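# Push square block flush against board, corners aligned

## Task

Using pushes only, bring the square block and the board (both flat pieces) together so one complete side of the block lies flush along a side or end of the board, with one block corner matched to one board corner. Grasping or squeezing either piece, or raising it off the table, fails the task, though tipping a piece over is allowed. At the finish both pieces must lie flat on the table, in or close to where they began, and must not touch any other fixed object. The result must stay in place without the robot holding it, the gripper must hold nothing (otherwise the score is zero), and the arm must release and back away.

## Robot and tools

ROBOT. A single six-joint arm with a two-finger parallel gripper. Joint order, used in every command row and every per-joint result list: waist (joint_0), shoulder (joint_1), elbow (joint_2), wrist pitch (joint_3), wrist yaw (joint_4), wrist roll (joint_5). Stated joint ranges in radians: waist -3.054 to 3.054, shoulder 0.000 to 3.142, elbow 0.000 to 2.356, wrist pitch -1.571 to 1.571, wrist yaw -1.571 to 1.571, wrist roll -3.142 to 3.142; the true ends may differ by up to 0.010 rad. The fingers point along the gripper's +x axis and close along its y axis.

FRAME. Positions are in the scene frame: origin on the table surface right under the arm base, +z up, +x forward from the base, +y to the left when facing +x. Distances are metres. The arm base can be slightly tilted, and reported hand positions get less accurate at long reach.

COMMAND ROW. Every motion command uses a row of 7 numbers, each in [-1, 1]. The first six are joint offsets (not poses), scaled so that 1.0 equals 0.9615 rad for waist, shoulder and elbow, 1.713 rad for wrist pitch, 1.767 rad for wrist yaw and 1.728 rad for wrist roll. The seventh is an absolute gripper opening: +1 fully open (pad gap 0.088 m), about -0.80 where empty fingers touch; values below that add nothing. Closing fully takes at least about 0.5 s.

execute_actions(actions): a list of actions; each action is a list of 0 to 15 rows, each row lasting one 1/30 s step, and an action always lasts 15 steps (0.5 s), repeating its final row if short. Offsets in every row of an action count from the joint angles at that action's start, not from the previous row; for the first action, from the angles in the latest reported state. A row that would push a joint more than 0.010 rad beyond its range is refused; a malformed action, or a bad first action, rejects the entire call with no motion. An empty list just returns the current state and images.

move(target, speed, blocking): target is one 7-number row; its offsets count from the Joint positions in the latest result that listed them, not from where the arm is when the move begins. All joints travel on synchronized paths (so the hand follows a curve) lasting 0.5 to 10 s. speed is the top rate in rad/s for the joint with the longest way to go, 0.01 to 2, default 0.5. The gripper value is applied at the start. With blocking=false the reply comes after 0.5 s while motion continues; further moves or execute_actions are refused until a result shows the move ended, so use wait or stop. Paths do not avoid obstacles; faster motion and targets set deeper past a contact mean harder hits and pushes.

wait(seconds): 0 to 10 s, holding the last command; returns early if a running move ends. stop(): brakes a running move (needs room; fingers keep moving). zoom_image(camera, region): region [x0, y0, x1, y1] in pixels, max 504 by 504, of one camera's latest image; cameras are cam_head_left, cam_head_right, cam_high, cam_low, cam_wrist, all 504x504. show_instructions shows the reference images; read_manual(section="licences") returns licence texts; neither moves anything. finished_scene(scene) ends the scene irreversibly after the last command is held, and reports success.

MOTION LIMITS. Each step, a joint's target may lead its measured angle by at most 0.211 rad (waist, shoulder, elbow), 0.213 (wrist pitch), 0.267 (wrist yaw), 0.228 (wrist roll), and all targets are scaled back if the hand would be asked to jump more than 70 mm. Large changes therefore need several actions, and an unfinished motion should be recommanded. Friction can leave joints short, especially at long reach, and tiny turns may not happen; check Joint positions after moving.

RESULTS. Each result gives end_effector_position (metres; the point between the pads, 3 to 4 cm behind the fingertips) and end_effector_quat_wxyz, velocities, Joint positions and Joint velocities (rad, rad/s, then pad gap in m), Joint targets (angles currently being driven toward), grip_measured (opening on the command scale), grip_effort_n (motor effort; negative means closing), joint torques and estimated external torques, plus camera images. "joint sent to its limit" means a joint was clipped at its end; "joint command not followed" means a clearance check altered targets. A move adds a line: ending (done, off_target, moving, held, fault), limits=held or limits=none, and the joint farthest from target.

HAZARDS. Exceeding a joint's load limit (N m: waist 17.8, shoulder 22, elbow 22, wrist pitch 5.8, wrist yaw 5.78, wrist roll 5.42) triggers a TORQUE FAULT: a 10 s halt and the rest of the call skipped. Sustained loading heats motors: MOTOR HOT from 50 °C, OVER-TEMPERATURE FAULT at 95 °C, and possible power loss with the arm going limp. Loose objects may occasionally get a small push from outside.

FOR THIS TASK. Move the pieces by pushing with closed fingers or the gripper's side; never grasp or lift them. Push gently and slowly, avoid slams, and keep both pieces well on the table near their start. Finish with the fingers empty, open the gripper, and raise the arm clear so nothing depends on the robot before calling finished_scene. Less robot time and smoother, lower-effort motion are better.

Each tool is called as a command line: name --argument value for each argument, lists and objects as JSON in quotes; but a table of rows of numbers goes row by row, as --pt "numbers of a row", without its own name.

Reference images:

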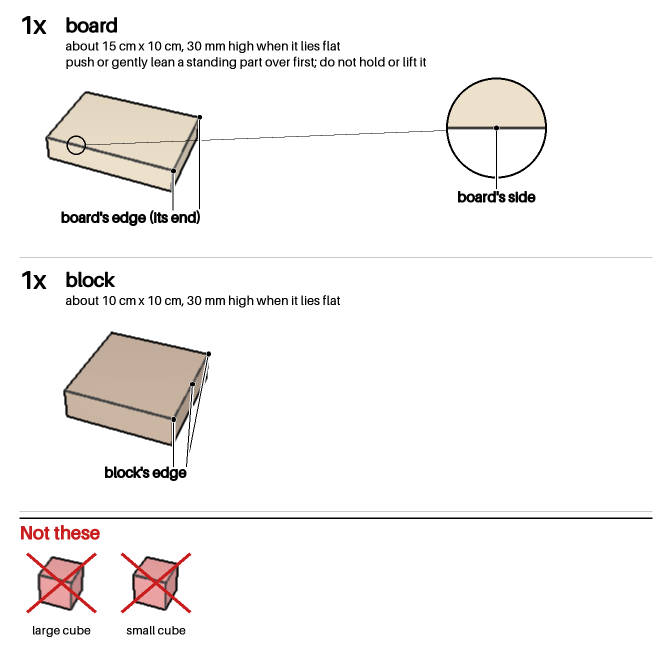

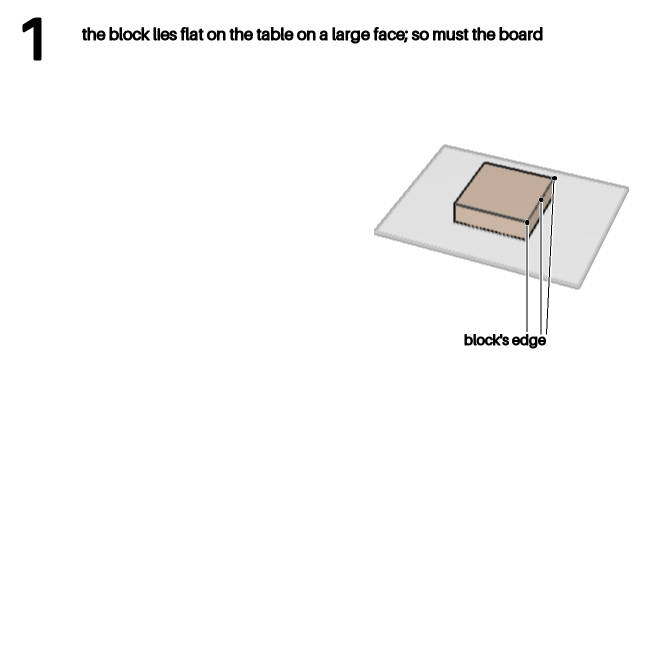

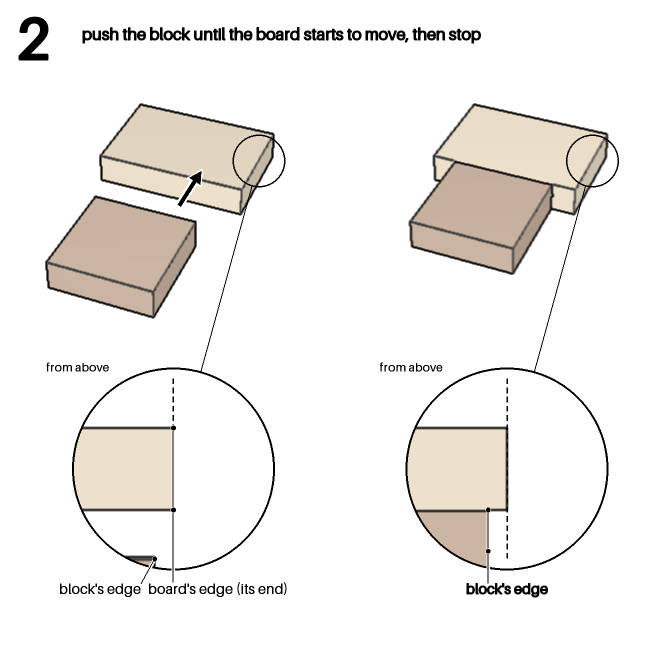

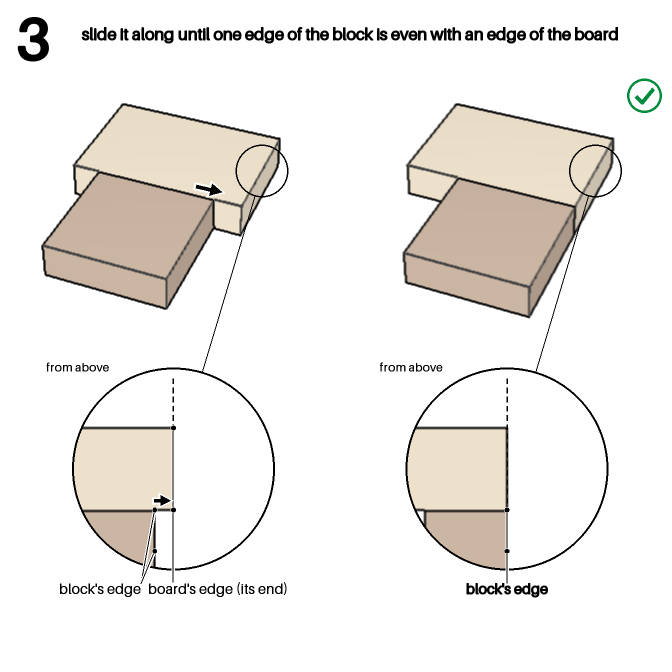

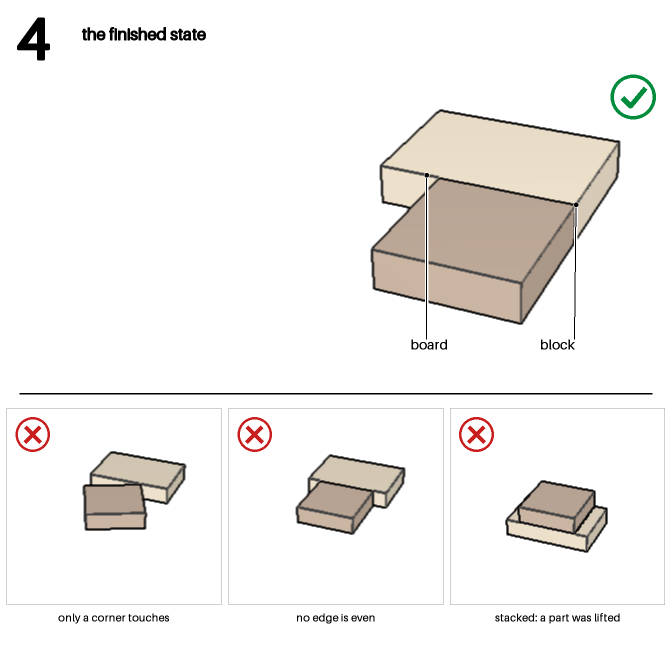

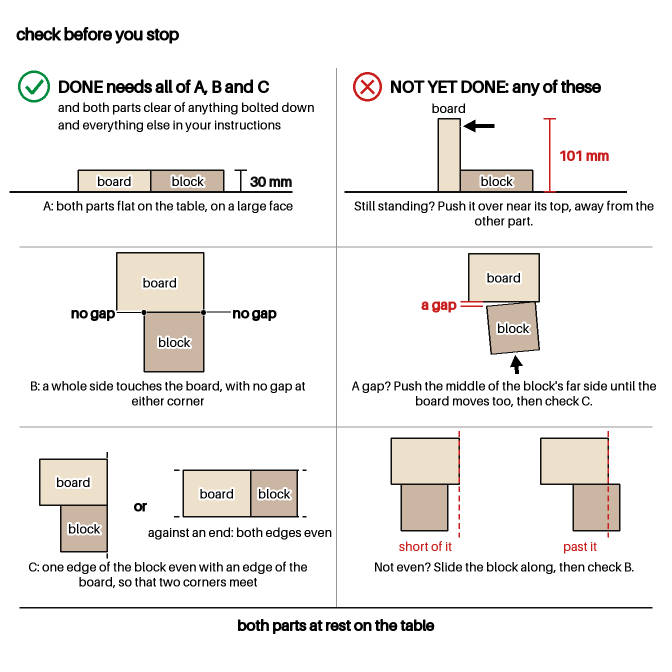

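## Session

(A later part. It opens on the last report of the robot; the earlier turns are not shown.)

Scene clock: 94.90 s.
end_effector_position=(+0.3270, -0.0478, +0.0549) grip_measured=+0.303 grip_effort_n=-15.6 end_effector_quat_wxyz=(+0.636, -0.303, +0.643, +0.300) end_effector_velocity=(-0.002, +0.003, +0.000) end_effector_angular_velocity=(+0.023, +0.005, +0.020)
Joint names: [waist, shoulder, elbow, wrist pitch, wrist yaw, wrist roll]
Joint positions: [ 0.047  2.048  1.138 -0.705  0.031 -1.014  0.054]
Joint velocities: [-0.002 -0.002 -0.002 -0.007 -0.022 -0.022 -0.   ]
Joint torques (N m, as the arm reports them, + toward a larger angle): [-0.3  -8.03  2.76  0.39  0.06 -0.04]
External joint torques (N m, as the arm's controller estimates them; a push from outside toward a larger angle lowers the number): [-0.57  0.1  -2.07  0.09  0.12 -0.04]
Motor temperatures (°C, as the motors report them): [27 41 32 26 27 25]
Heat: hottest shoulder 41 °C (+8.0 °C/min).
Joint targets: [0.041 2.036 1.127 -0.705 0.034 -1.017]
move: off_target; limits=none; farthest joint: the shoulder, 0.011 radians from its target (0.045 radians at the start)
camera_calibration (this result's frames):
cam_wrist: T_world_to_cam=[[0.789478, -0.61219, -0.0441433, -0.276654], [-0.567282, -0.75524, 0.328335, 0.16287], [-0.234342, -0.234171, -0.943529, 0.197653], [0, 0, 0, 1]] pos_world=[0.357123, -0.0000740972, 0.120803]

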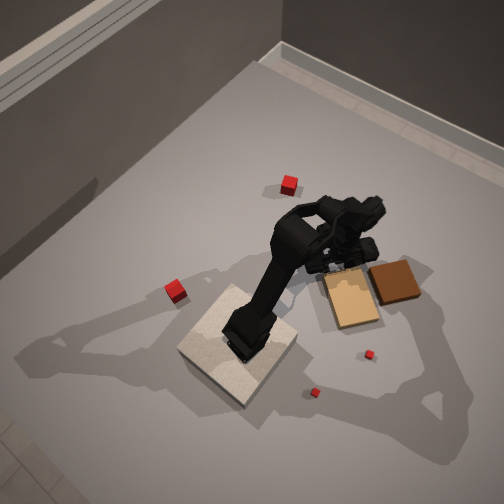

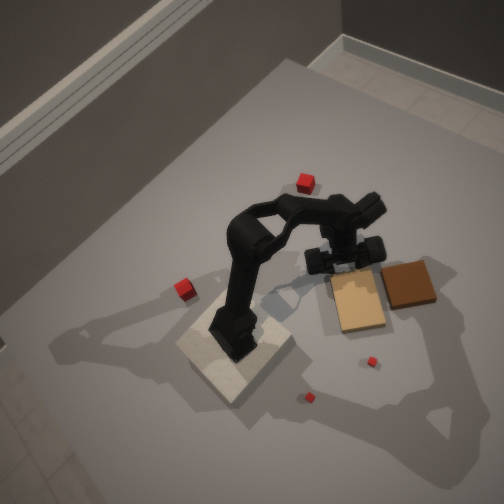

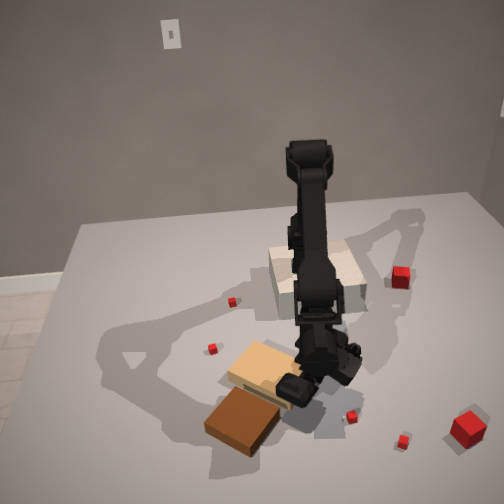

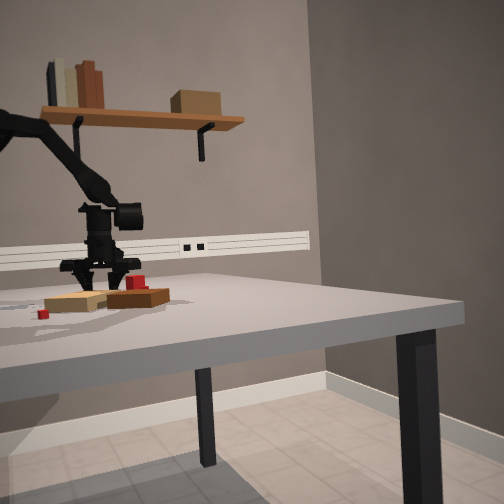

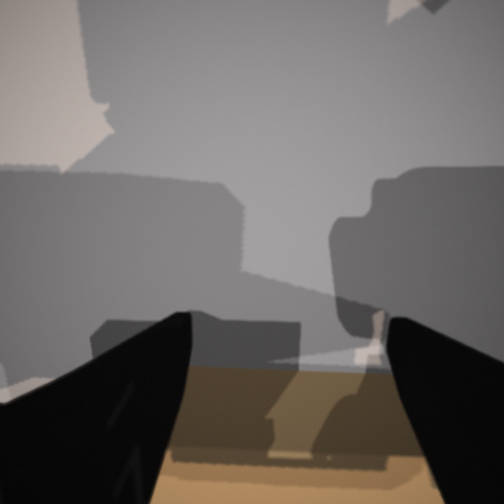

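move --target '[-0.029,-0.027,-0.036,0.006,0,-0.014,0.3]' --speed 0.04

zoom_image --camera "cam_head_left" --region '[310,240,430,340]'

Scene clock: 99.53 s.
end_effector_position=(+0.3217, -0.0537, +0.0547) grip_measured=+0.303 grip_effort_n=-15.6 end_effector_quat_wxyz=(+0.638, -0.302, +0.641, +0.301) end_effector_velocity=(-0.002, -0.002, +0.000) end_effector_angular_velocity=(-0.006, +0.008, +0.005)
Joint names: [waist, shoulder, elbow, wrist pitch, wrist yaw, wrist roll]
Joint positions: [ 0.024  2.032  1.115 -0.695  0.026 -1.036  0.054]
Joint velocities: [-0.002 -0.002 -0.002 -0.007  0.007 -0.007 -0.   ]
Joint torques (N m, as the arm reports them, + toward a larger angle): [-0.27 -7.92  2.71  0.34  0.17 -0.03]
External joint torques (N m, as the arm's controller estimates them; a push from outside toward a larger angle lowers the number): [-0.47  0.12 -2.12  0.04  0.22 -0.03]
Motor temperatures (°C, as the motors report them): [27 41 32 26 27 25]
Heat: hottest shoulder 41 °C (+8.1 °C/min).
Joint targets: [0.019 2.022 1.103 -0.695 0.031 -1.038]
move: off_target; limits=none; farthest joint: the elbow, 0.011 radians from its target (0.034 radians at the start)
camera_calibration (this result's frames):
cam_wrist: T_world_to_cam=[[0.789102, -0.612575, -0.0454889, -0.275916], [-0.568853, -0.756706, 0.322182, 0.156258], [-0.231782, -0.228358, -0.945584, 0.194529], [0, 0, 0, 1]] pos_world=[0.351702, -0.00635603, 0.121049]

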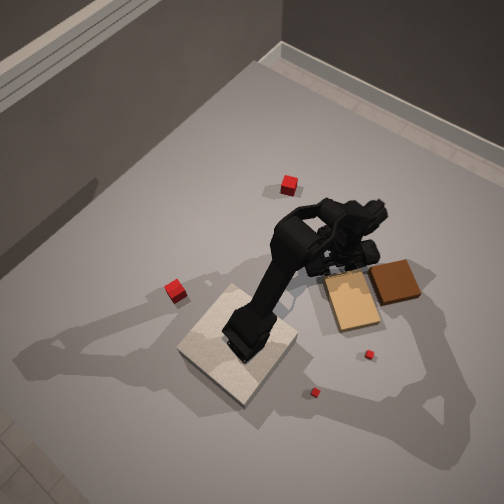

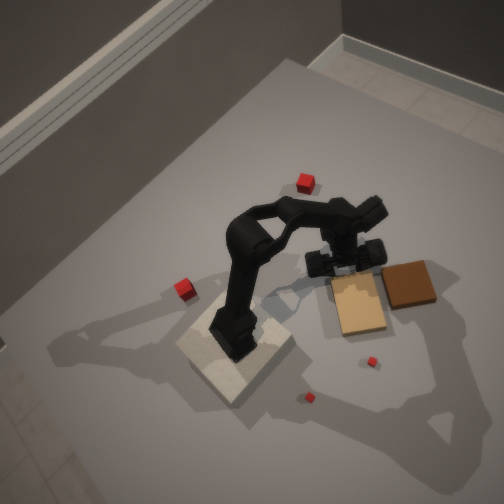

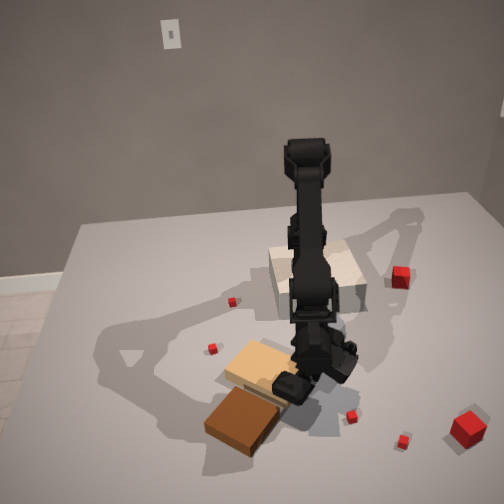

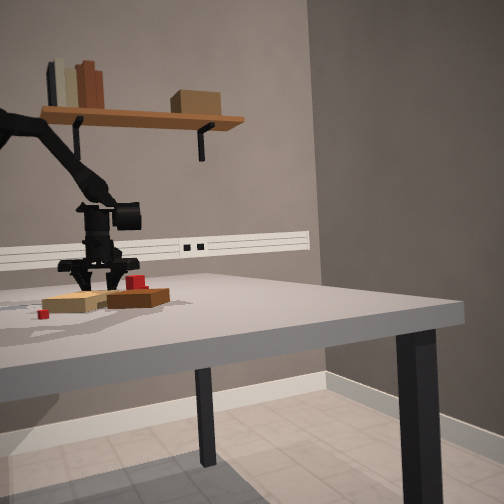

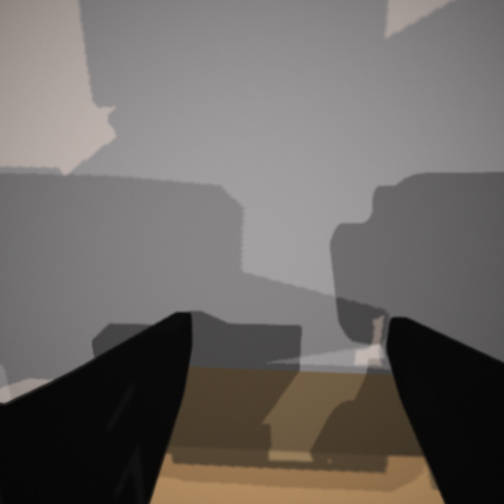

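Region (310, 240, 430, 340) of cam_head_left's 504x504 image, scaled by 4.200, with more detail than that image has.

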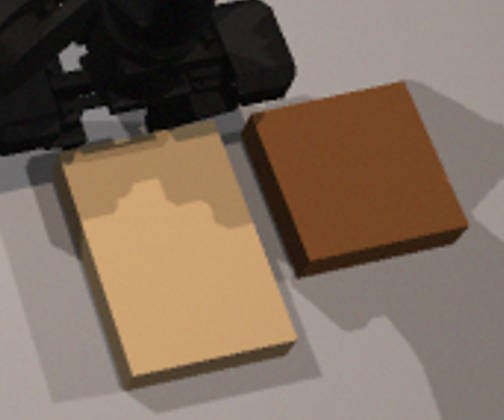

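execute_actions --actions '[[[0.01,0,0,0,0,0,0.3],[0.02,-0.01,0,0,0,0,0.3],[0.03,-0.025,0,0,0,0,0.3],[0.04,-0.04,0,0,0,0,0.3],[0.04,-0.06,0,0,0,0,0.3],[0.04,-0.08,0,0,0,0,0.3],[0.04,-0.1,0,0,0,0,0.3],[0.04,-0.12,0,0,0,0,0.3],[0.04,-0.14,0,0,0,0,0.3],[0.04,-0.16,0,0,0,0,0.3],[0.04,-0.18,0,0,0,0,0.3],[0.04,-0.19,0,0,0,0,0.3],[0.04,-0.2,0,0,0,0,0.3]]]'

move --target '[-0.116,-0.355,-0.43,-0.067,0.005,-0.967,0.3]' --speed 1.3

Scene clock: 112.70 s.
end_effector_position=(+0.3410, -0.0450, +0.1125) grip_measured=+0.303 grip_effort_n=-15.6 end_effector_quat_wxyz=(+0.683, -0.347, +0.581, +0.275) end_effector_velocity=(+0.010, -0.004, +0.073) end_effector_angular_velocity=(-0.020, -0.201, +0.011)
Joint names: [waist, shoulder, elbow, wrist pitch, wrist yaw, wrist roll]
Joint positions: [ 0.062  1.853  1.115 -0.695  0.027 -1.036  0.054]
Joint velocities: [-0.007 -0.227 -0.002 -0.022 -0.007 -0.022 -0.   ]
Joint torques (N m, as the arm reports them, + toward a larger angle): [ 0.28 -6.3   4.57  0.75 -0.1   0.05]
External joint torques (N m, as the arm's controller estimates them; a push from outside toward a larger angle lowers the number): [ 0.12  0.22 -0.42  0.21 -0.05  0.04]
Motor temperatures (°C, as the motors report them): [27 42 32 26 27 25]
Heat: hottest shoulder 42 °C (+8.0 °C/min).
Joint targets: [0.062 1.840 1.115 -0.695 0.026 -1.036]
camera_calibration (this result's frames):
cam_wrist: T_world_to_cam=[[0.803134, -0.584937, 0.113246, -0.304664], [-0.593465, -0.768594, 0.238878, 0.172412], [-0.0526883, -0.259059, -0.964423, 0.195262], [0, 0, 0, 1]] pos_world=[0.357294, 0.00488972, 0.181632]

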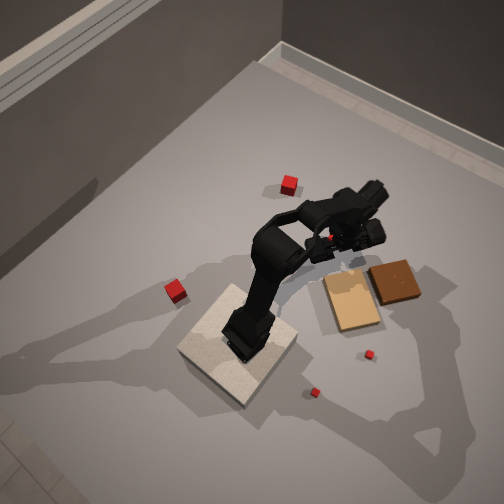

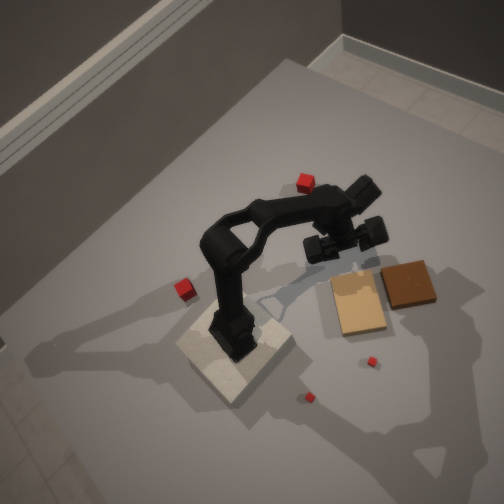

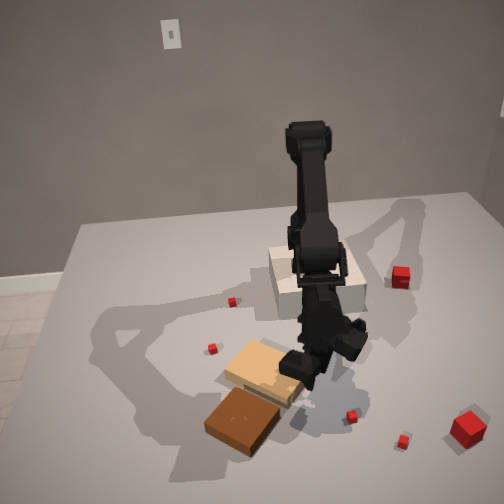

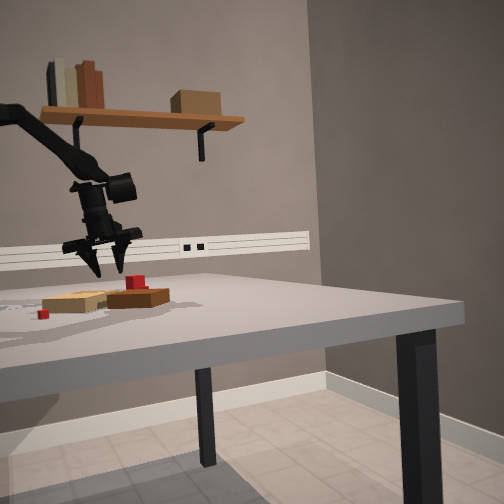

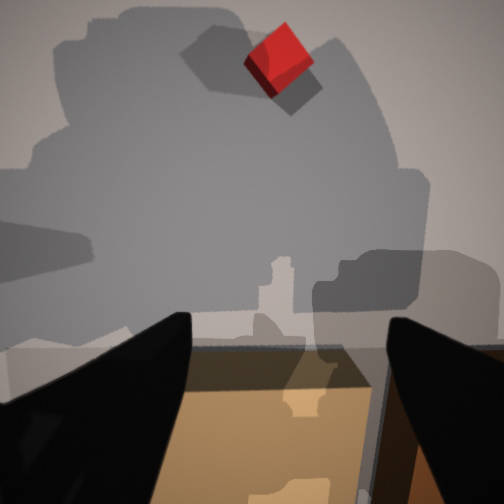

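Scene clock: 114.70 s.
end_effector_position=(+0.2022, -0.0523, +0.0998) grip_measured=+0.303 grip_effort_n=-16.0 end_effector_quat_wxyz=(-0.227, +0.666, -0.233, -0.671) end_effector_velocity=(-0.002, +0.002, -0.000) end_effector_angular_velocity=(+0.009, +0.006, +0.025)
Joint names: [waist, shoulder, elbow, wrist pitch, wrist yaw, wrist roll]
Joint positions: [-0.047  1.519  0.711 -0.807  0.034 -2.704  0.054]
Joint velocities: [ 0.002 -0.002 -0.002 -0.007 -0.007 -0.022 -0.   ]
Joint torques (N m, as the arm reports them, + toward a larger angle): [-0.07 -4.48  3.12  0.15  0.08 -0.06]
External joint torques (N m, as the arm's controller estimates them; a push from outside toward a larger angle lowers the number): [-0.2  -0.14 -1.92 -0.06  0.09 -0.06]
Motor temperatures (°C, as the motors report them): [27 42 32 26 27 25]
Heat: hottest shoulder 42 °C (+8.0 °C/min).
Joint targets: [-0.050 1.511 0.701 -0.809 0.036 -2.707]
move: done; limits=none; farthest joint: the elbow, 0.010 radians from its target (0.413 radians at the start)
camera_calibration (this result's frames):
cam_wrist: T_world_to_cam=[[0.591445, 0.804556, -0.0536842, -0.0638287], [0.774683, -0.548487, 0.314688, -0.185218], [0.223739, -0.227709, -0.947676, 0.117844], [0, 0, 0, 1]] pos_world=[0.15487, -0.0234016, 0.166537]

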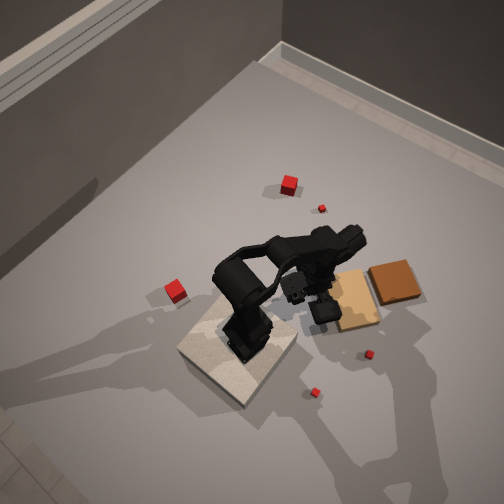

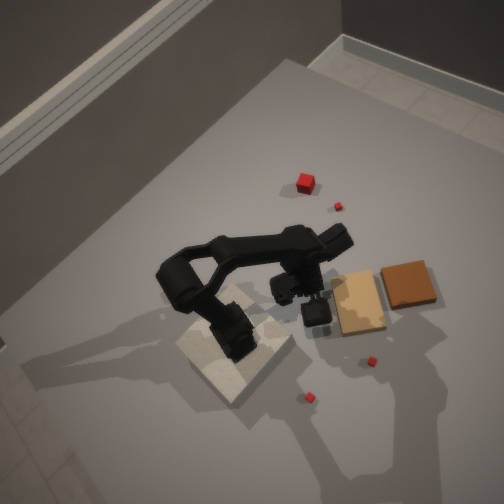

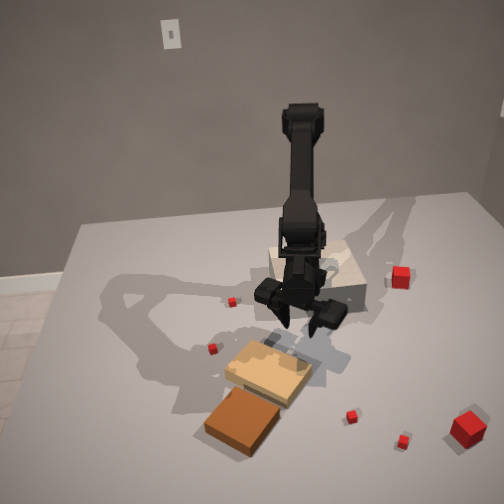

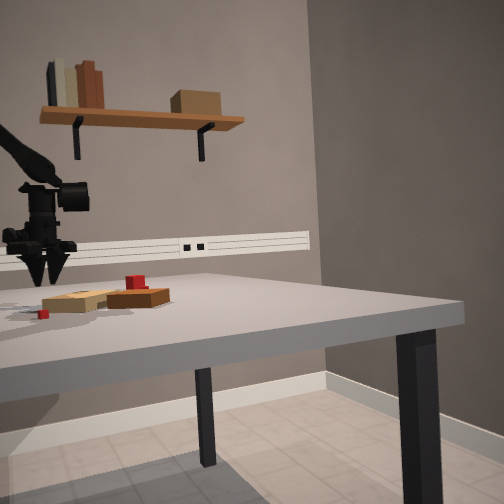

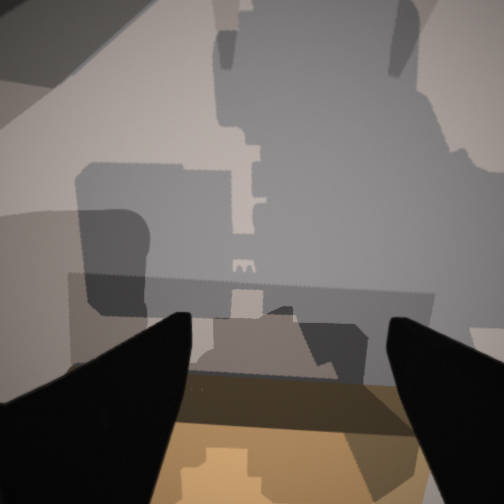

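move --target '[-0.118,0.112,-0.128,0.13,0,-0.045,0.3]' --speed 0.3

Scene clock: 123.10 s.
end_effector_position=(+0.1917, -0.0718, +0.0573) grip_measured=+0.303 grip_effort_n=-16.0 end_effector_quat_wxyz=(-0.241, +0.664, -0.244, -0.665) end_effector_velocity=(-0.001, +0.003, -0.000) end_effector_angular_velocity=(+0.023, -0.000, -0.010)
Joint names: [waist, shoulder, elbow, wrist pitch, wrist yaw, wrist roll]
Joint positions: [-0.158  1.617  0.597 -0.587  0.034 -2.779  0.054]
Joint velocities: [-0.002 -0.002 -0.002 -0.007 -0.022  0.007  0.   ]
Joint torques (N m, as the arm reports them, + toward a larger angle): [-0.04 -2.96  2.61  0.45 -0.01 -0.06]
External joint torques (N m, as the arm's controller estimates them; a push from outside toward a larger angle lowers the number): [-0.18  1.51 -1.75  0.23  0.01 -0.06]
Motor temperatures (°C, as the motors report them): [27 40 32 26 27 25]
Heat: hottest shoulder 40 °C (+6.0 °C/min).
Joint targets: [-0.160 1.626 0.588 -0.585 0.034 -2.782]
move: done; limits=none; farthest joint: the shoulder, 0.010 radians from its target (0.108 radians at the start)
camera_calibration (this result's frames):
cam_wrist: T_world_to_cam=[[0.620333, 0.782877, -0.0478552, -0.0516334], [0.752462, -0.576795, 0.317976, -0.172405], [0.221334, -0.23326, -0.94689, 0.0754996], [0, 0, 0, 1]] pos_world=[0.145048, -0.0414088, 0.12384]

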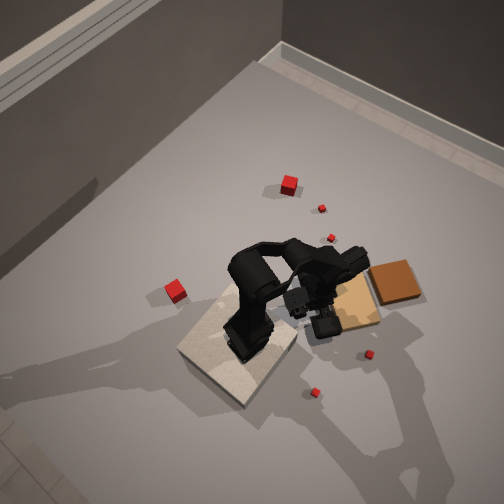

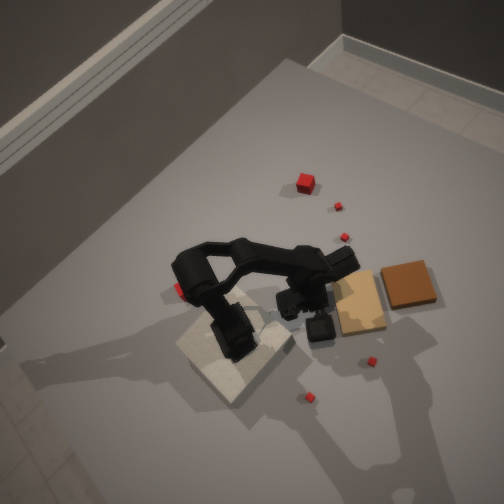

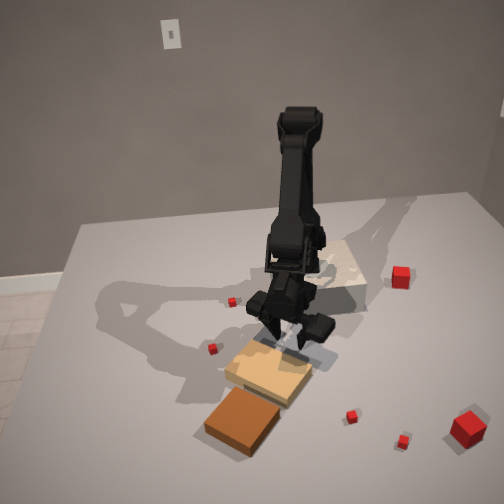

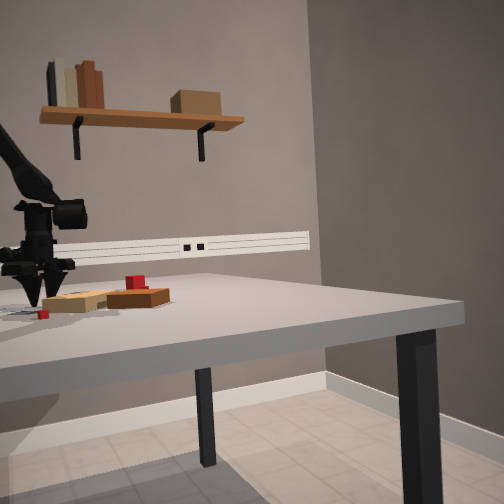

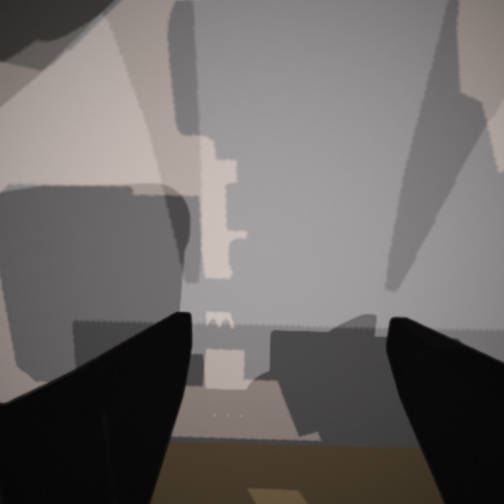

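move --target '[-0.044,0.126,0.116,0.008,0,-0.025,0.3]' --speed 0.1

Scene clock: 137.40 s.
end_effector_position=(+0.2161, -0.0902, +0.0541) grip_measured=+0.303 grip_effort_n=-16.0 end_effector_quat_wxyz=(-0.242, +0.665, -0.243, -0.663) end_effector_velocity=(-0.003, -0.000, -0.001) end_effector_angular_velocity=(-0.002, +0.014, +0.005)
Joint names: [waist, shoulder, elbow, wrist pitch, wrist yaw, wrist roll]
Joint positions: [-0.198  1.726  0.702 -0.575  0.034 -2.819  0.054]
Joint velocities: [-0.002  0.002 -0.002 -0.007  0.007 -0.007  0.   ]
Joint torques (N m, as the arm reports them, + toward a larger angle): [ 0.01 -3.58  4.18  0.45 -0.01 -0.06]
External joint torques (N m, as the arm's controller estimates them; a push from outside toward a larger angle lowers the number): [-0.17  1.71 -0.13  0.24 -0.01 -0.06]
Motor temperatures (°C, as the motors report them): [27 37 32 26 27 25]
Heat: hottest shoulder 37 °C (-2.0 °C/min).
Joint targets: [-0.200 1.738 0.709 -0.573 0.034 -2.822]
move: off_target; limits=none; farthest joint: the shoulder, 0.012 radians from its target (0.122 radians at the start)
camera_calibration (this result's frames):
cam_wrist: T_world_to_cam=[[0.620701, 0.782752, -0.0450551, -0.0527907], [0.750686, -0.576724, 0.322272, -0.200109], [0.226275, -0.233857, -0.945574, 0.0615948], [0, 0, 0, 1]] pos_world=[0.169049, -0.0596812, 0.120354]

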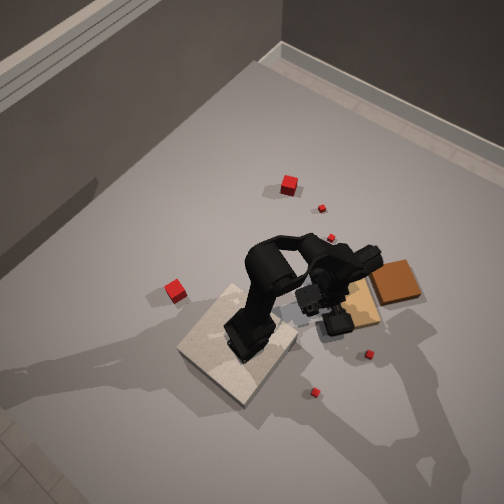

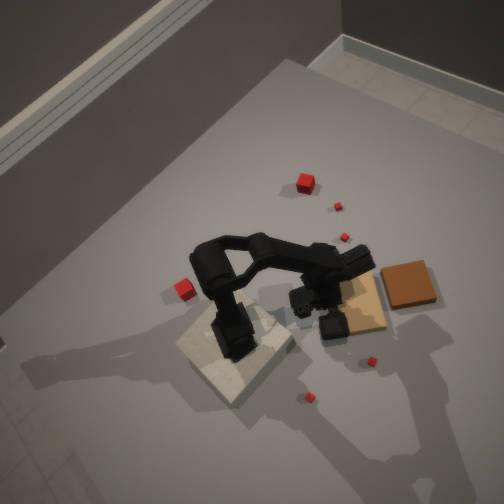

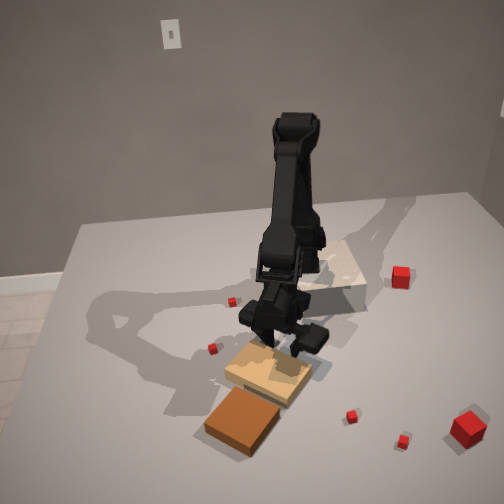

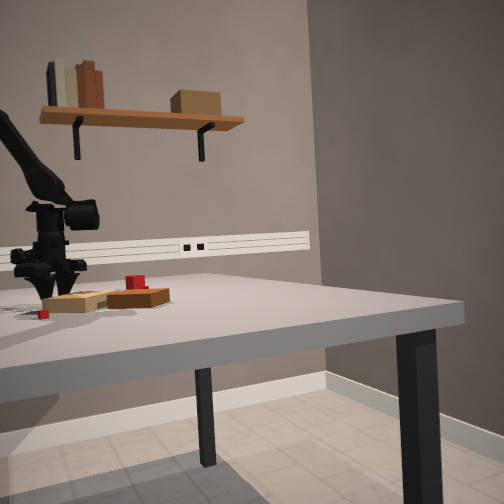

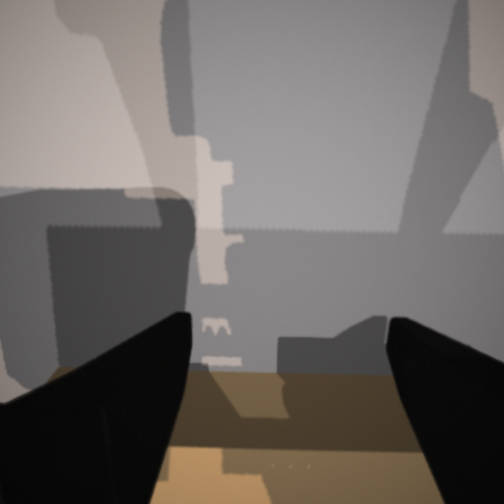

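move --target '[-0.041,0.126,0.152,-0.02,0,-0.023,0.3]' --speed 0.07

zoom_image --camera "cam_high" --region '[190,330,340,480]'

Scene clock: 144.67 s.
end_effector_position=(+0.2384, -0.1073, +0.0552) grip_measured=+0.303 grip_effort_n=-16.0 end_effector_quat_wxyz=(-0.242, +0.659, -0.239, -0.670) end_effector_velocity=(-0.000, +0.001, +0.001) end_effector_angular_velocity=(+0.008, -0.001, +0.019)
Joint names: [waist, shoulder, elbow, wrist pitch, wrist yaw, wrist roll]
Joint positions: [-0.23   1.826  0.833 -0.625  0.028 -2.856  0.054]
Joint velocities: [-0.002 -0.002  0.002 -0.007 -0.007 -0.022 -0.   ]
Joint torques (N m, as the arm reports them, + toward a larger angle): [-0.43 -3.27  4.92  1.4   0.23 -0.03]
External joint torques (N m, as the arm's controller estimates them; a push from outside toward a larger angle lowers the number): [-0.65  2.9   0.48  1.2   0.24 -0.03]
Motor temperatures (°C, as the motors report them): [27 36 32 26 27 25]
Heat: hottest shoulder 36 °C (-4.0 °C/min).
Joint targets: [-0.237 1.848 0.848 -0.609 0.034 -2.858]
move: off_target; limits=none; farthest joint: the shoulder, 0.021 radians from its target (0.121 radians at the start)
camera_calibration (this result's frames):
cam_wrist: T_world_to_cam=[[0.615672, 0.786777, -0.0439245, -0.0516517], [0.758664, -0.57676, 0.302948, -0.22795], [0.213019, -0.219841, -0.951994, 0.0586142], [0, 0, 0, 1]] pos_world=[0.192252, -0.0779484, 0.122589]

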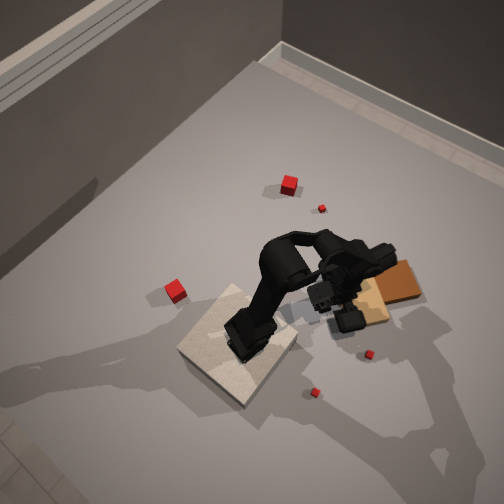

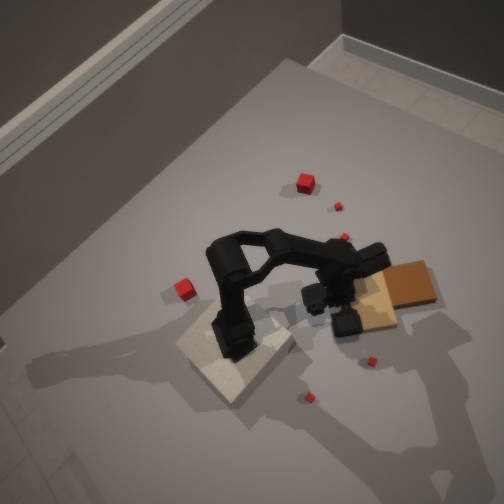

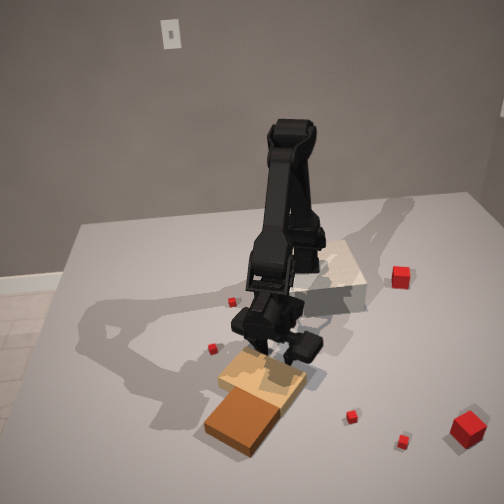

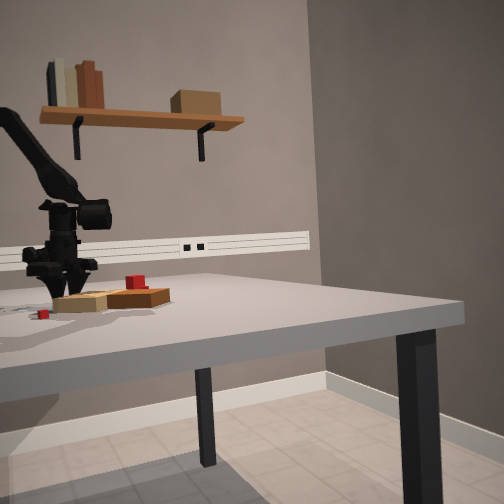

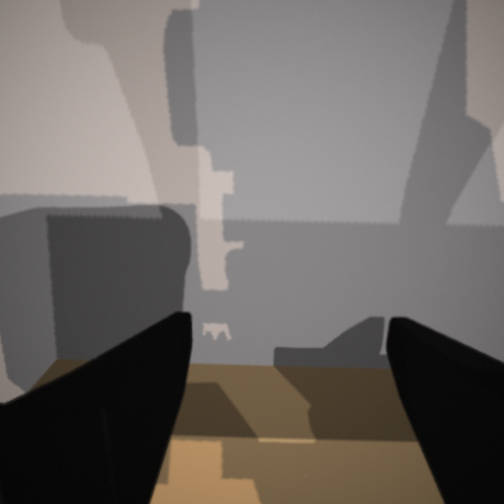

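Region (190, 330, 340, 480) of cam_high's 504x504 image, scaled by 3.360, with more detail than that image has.

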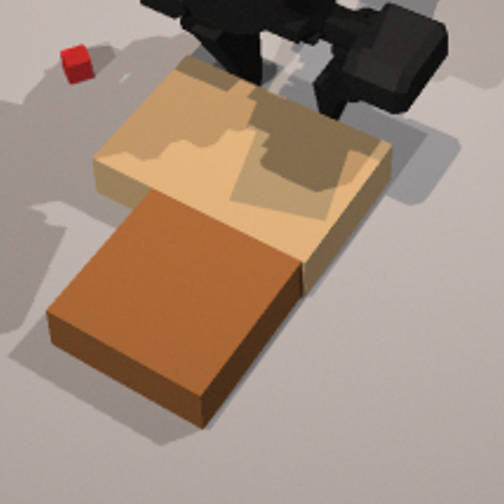

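move --target '[0.02,-0.25,-0.12,-0.03,0,0,0.3]' --speed 0.4

zoom_image --camera "cam_high" --region '[215,370,305,440]'

zoom_image --camera "cam_head_right" --region '[350,250,440,340]'

Scene clock: 149.90 s.
end_effector_position=(+0.2174, -0.0948, +0.0875) grip_measured=+0.303 grip_effort_n=-16.0 end_effector_quat_wxyz=(-0.236, +0.688, -0.235, -0.644) end_effector_velocity=(-0.001, +0.001, +0.001) end_effector_angular_velocity=(+0.007, -0.000, +0.005)
Joint names: [waist, shoulder, elbow, wrist pitch, wrist yaw, wrist roll]
Joint positions: [-0.213  1.594  0.728 -0.674  0.028 -2.856  0.054]
Joint velocities: [-0.002 -0.007 -0.002 -0.007 -0.007 -0.007 -0.   ]
Joint torques (N m, as the arm reports them, + toward a larger angle): [ 0.49 -5.04  3.01  0.29  0.01  0.04]
External joint torques (N m, as the arm's controller estimates them; a push from outside toward a larger angle lowers the number): [ 0.31 -0.1  -1.96 -0.04  0.02  0.04]
Motor temperatures (°C, as the motors report them): [27 35 32 26 27 25]
Heat: hottest shoulder 35 °C (-6.0 °C/min).
Joint targets: [-0.211 1.586 0.718 -0.676 0.028 -2.856]
move: off_target; limits=none; farthest joint: the elbow, 0.011 radians from its target (0.116 radians at the start)
camera_calibration (this result's frames):
cam_wrist: T_world_to_cam=[[0.606508, 0.794707, -0.0242584, -0.0460842], [0.742687, -0.555387, 0.374115, -0.215307], [0.283839, -0.24492, -0.927065, 0.0767041], [0, 0, 0, 1]] pos_world=[0.166084, -0.0641687, 0.150541]

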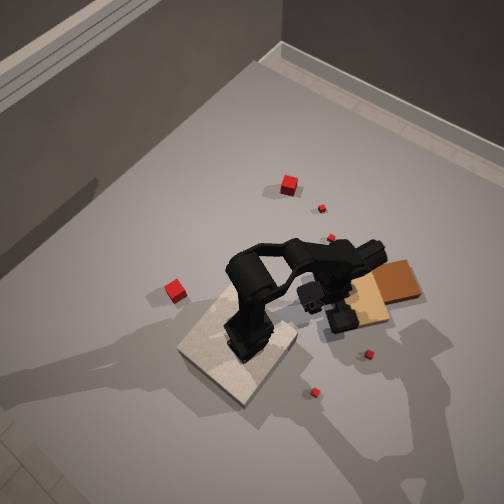

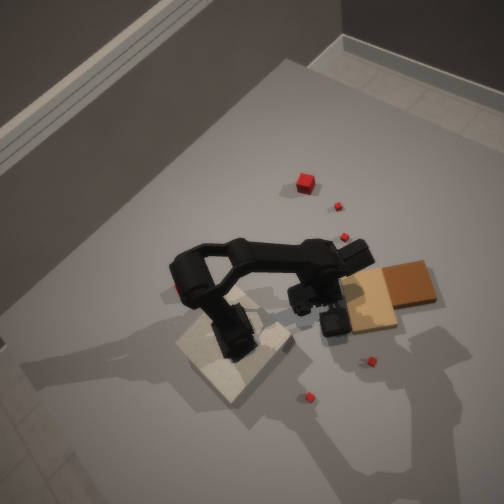

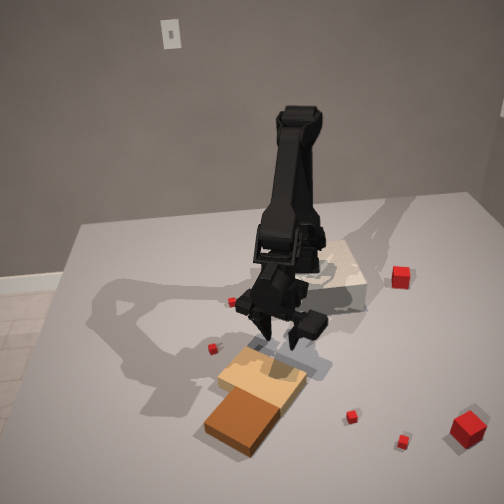

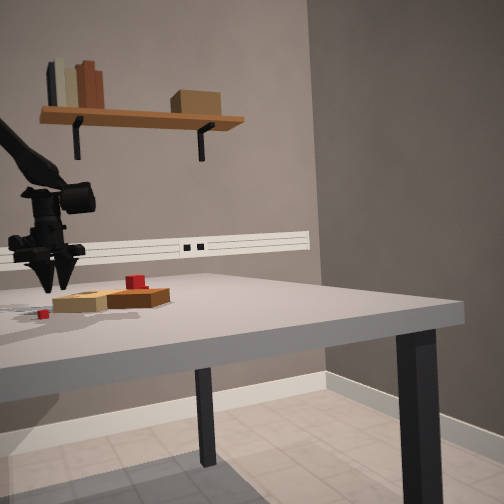

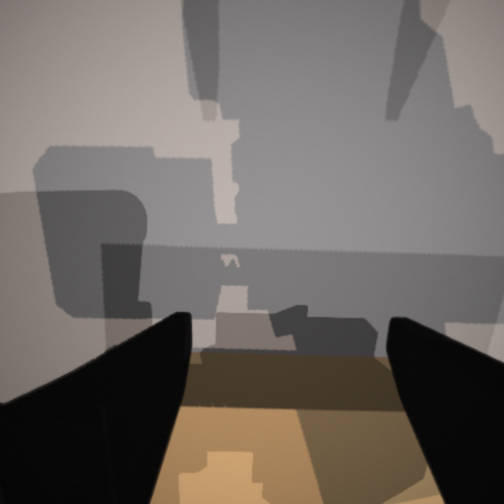

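Region (215, 370, 305, 440) of cam_high's 504x504 image, scaled by 5.600, with more detail than that image has.

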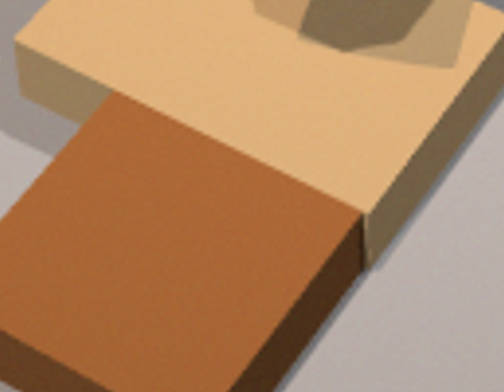

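Region (350, 250, 440, 340) of cam_head_right's 504x504 image, scaled by 5.600, with more detail than that image has.

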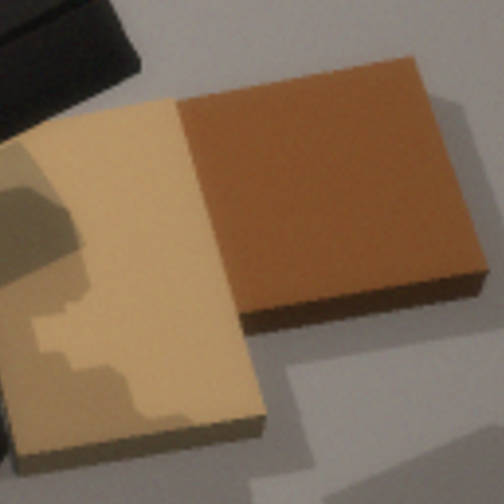

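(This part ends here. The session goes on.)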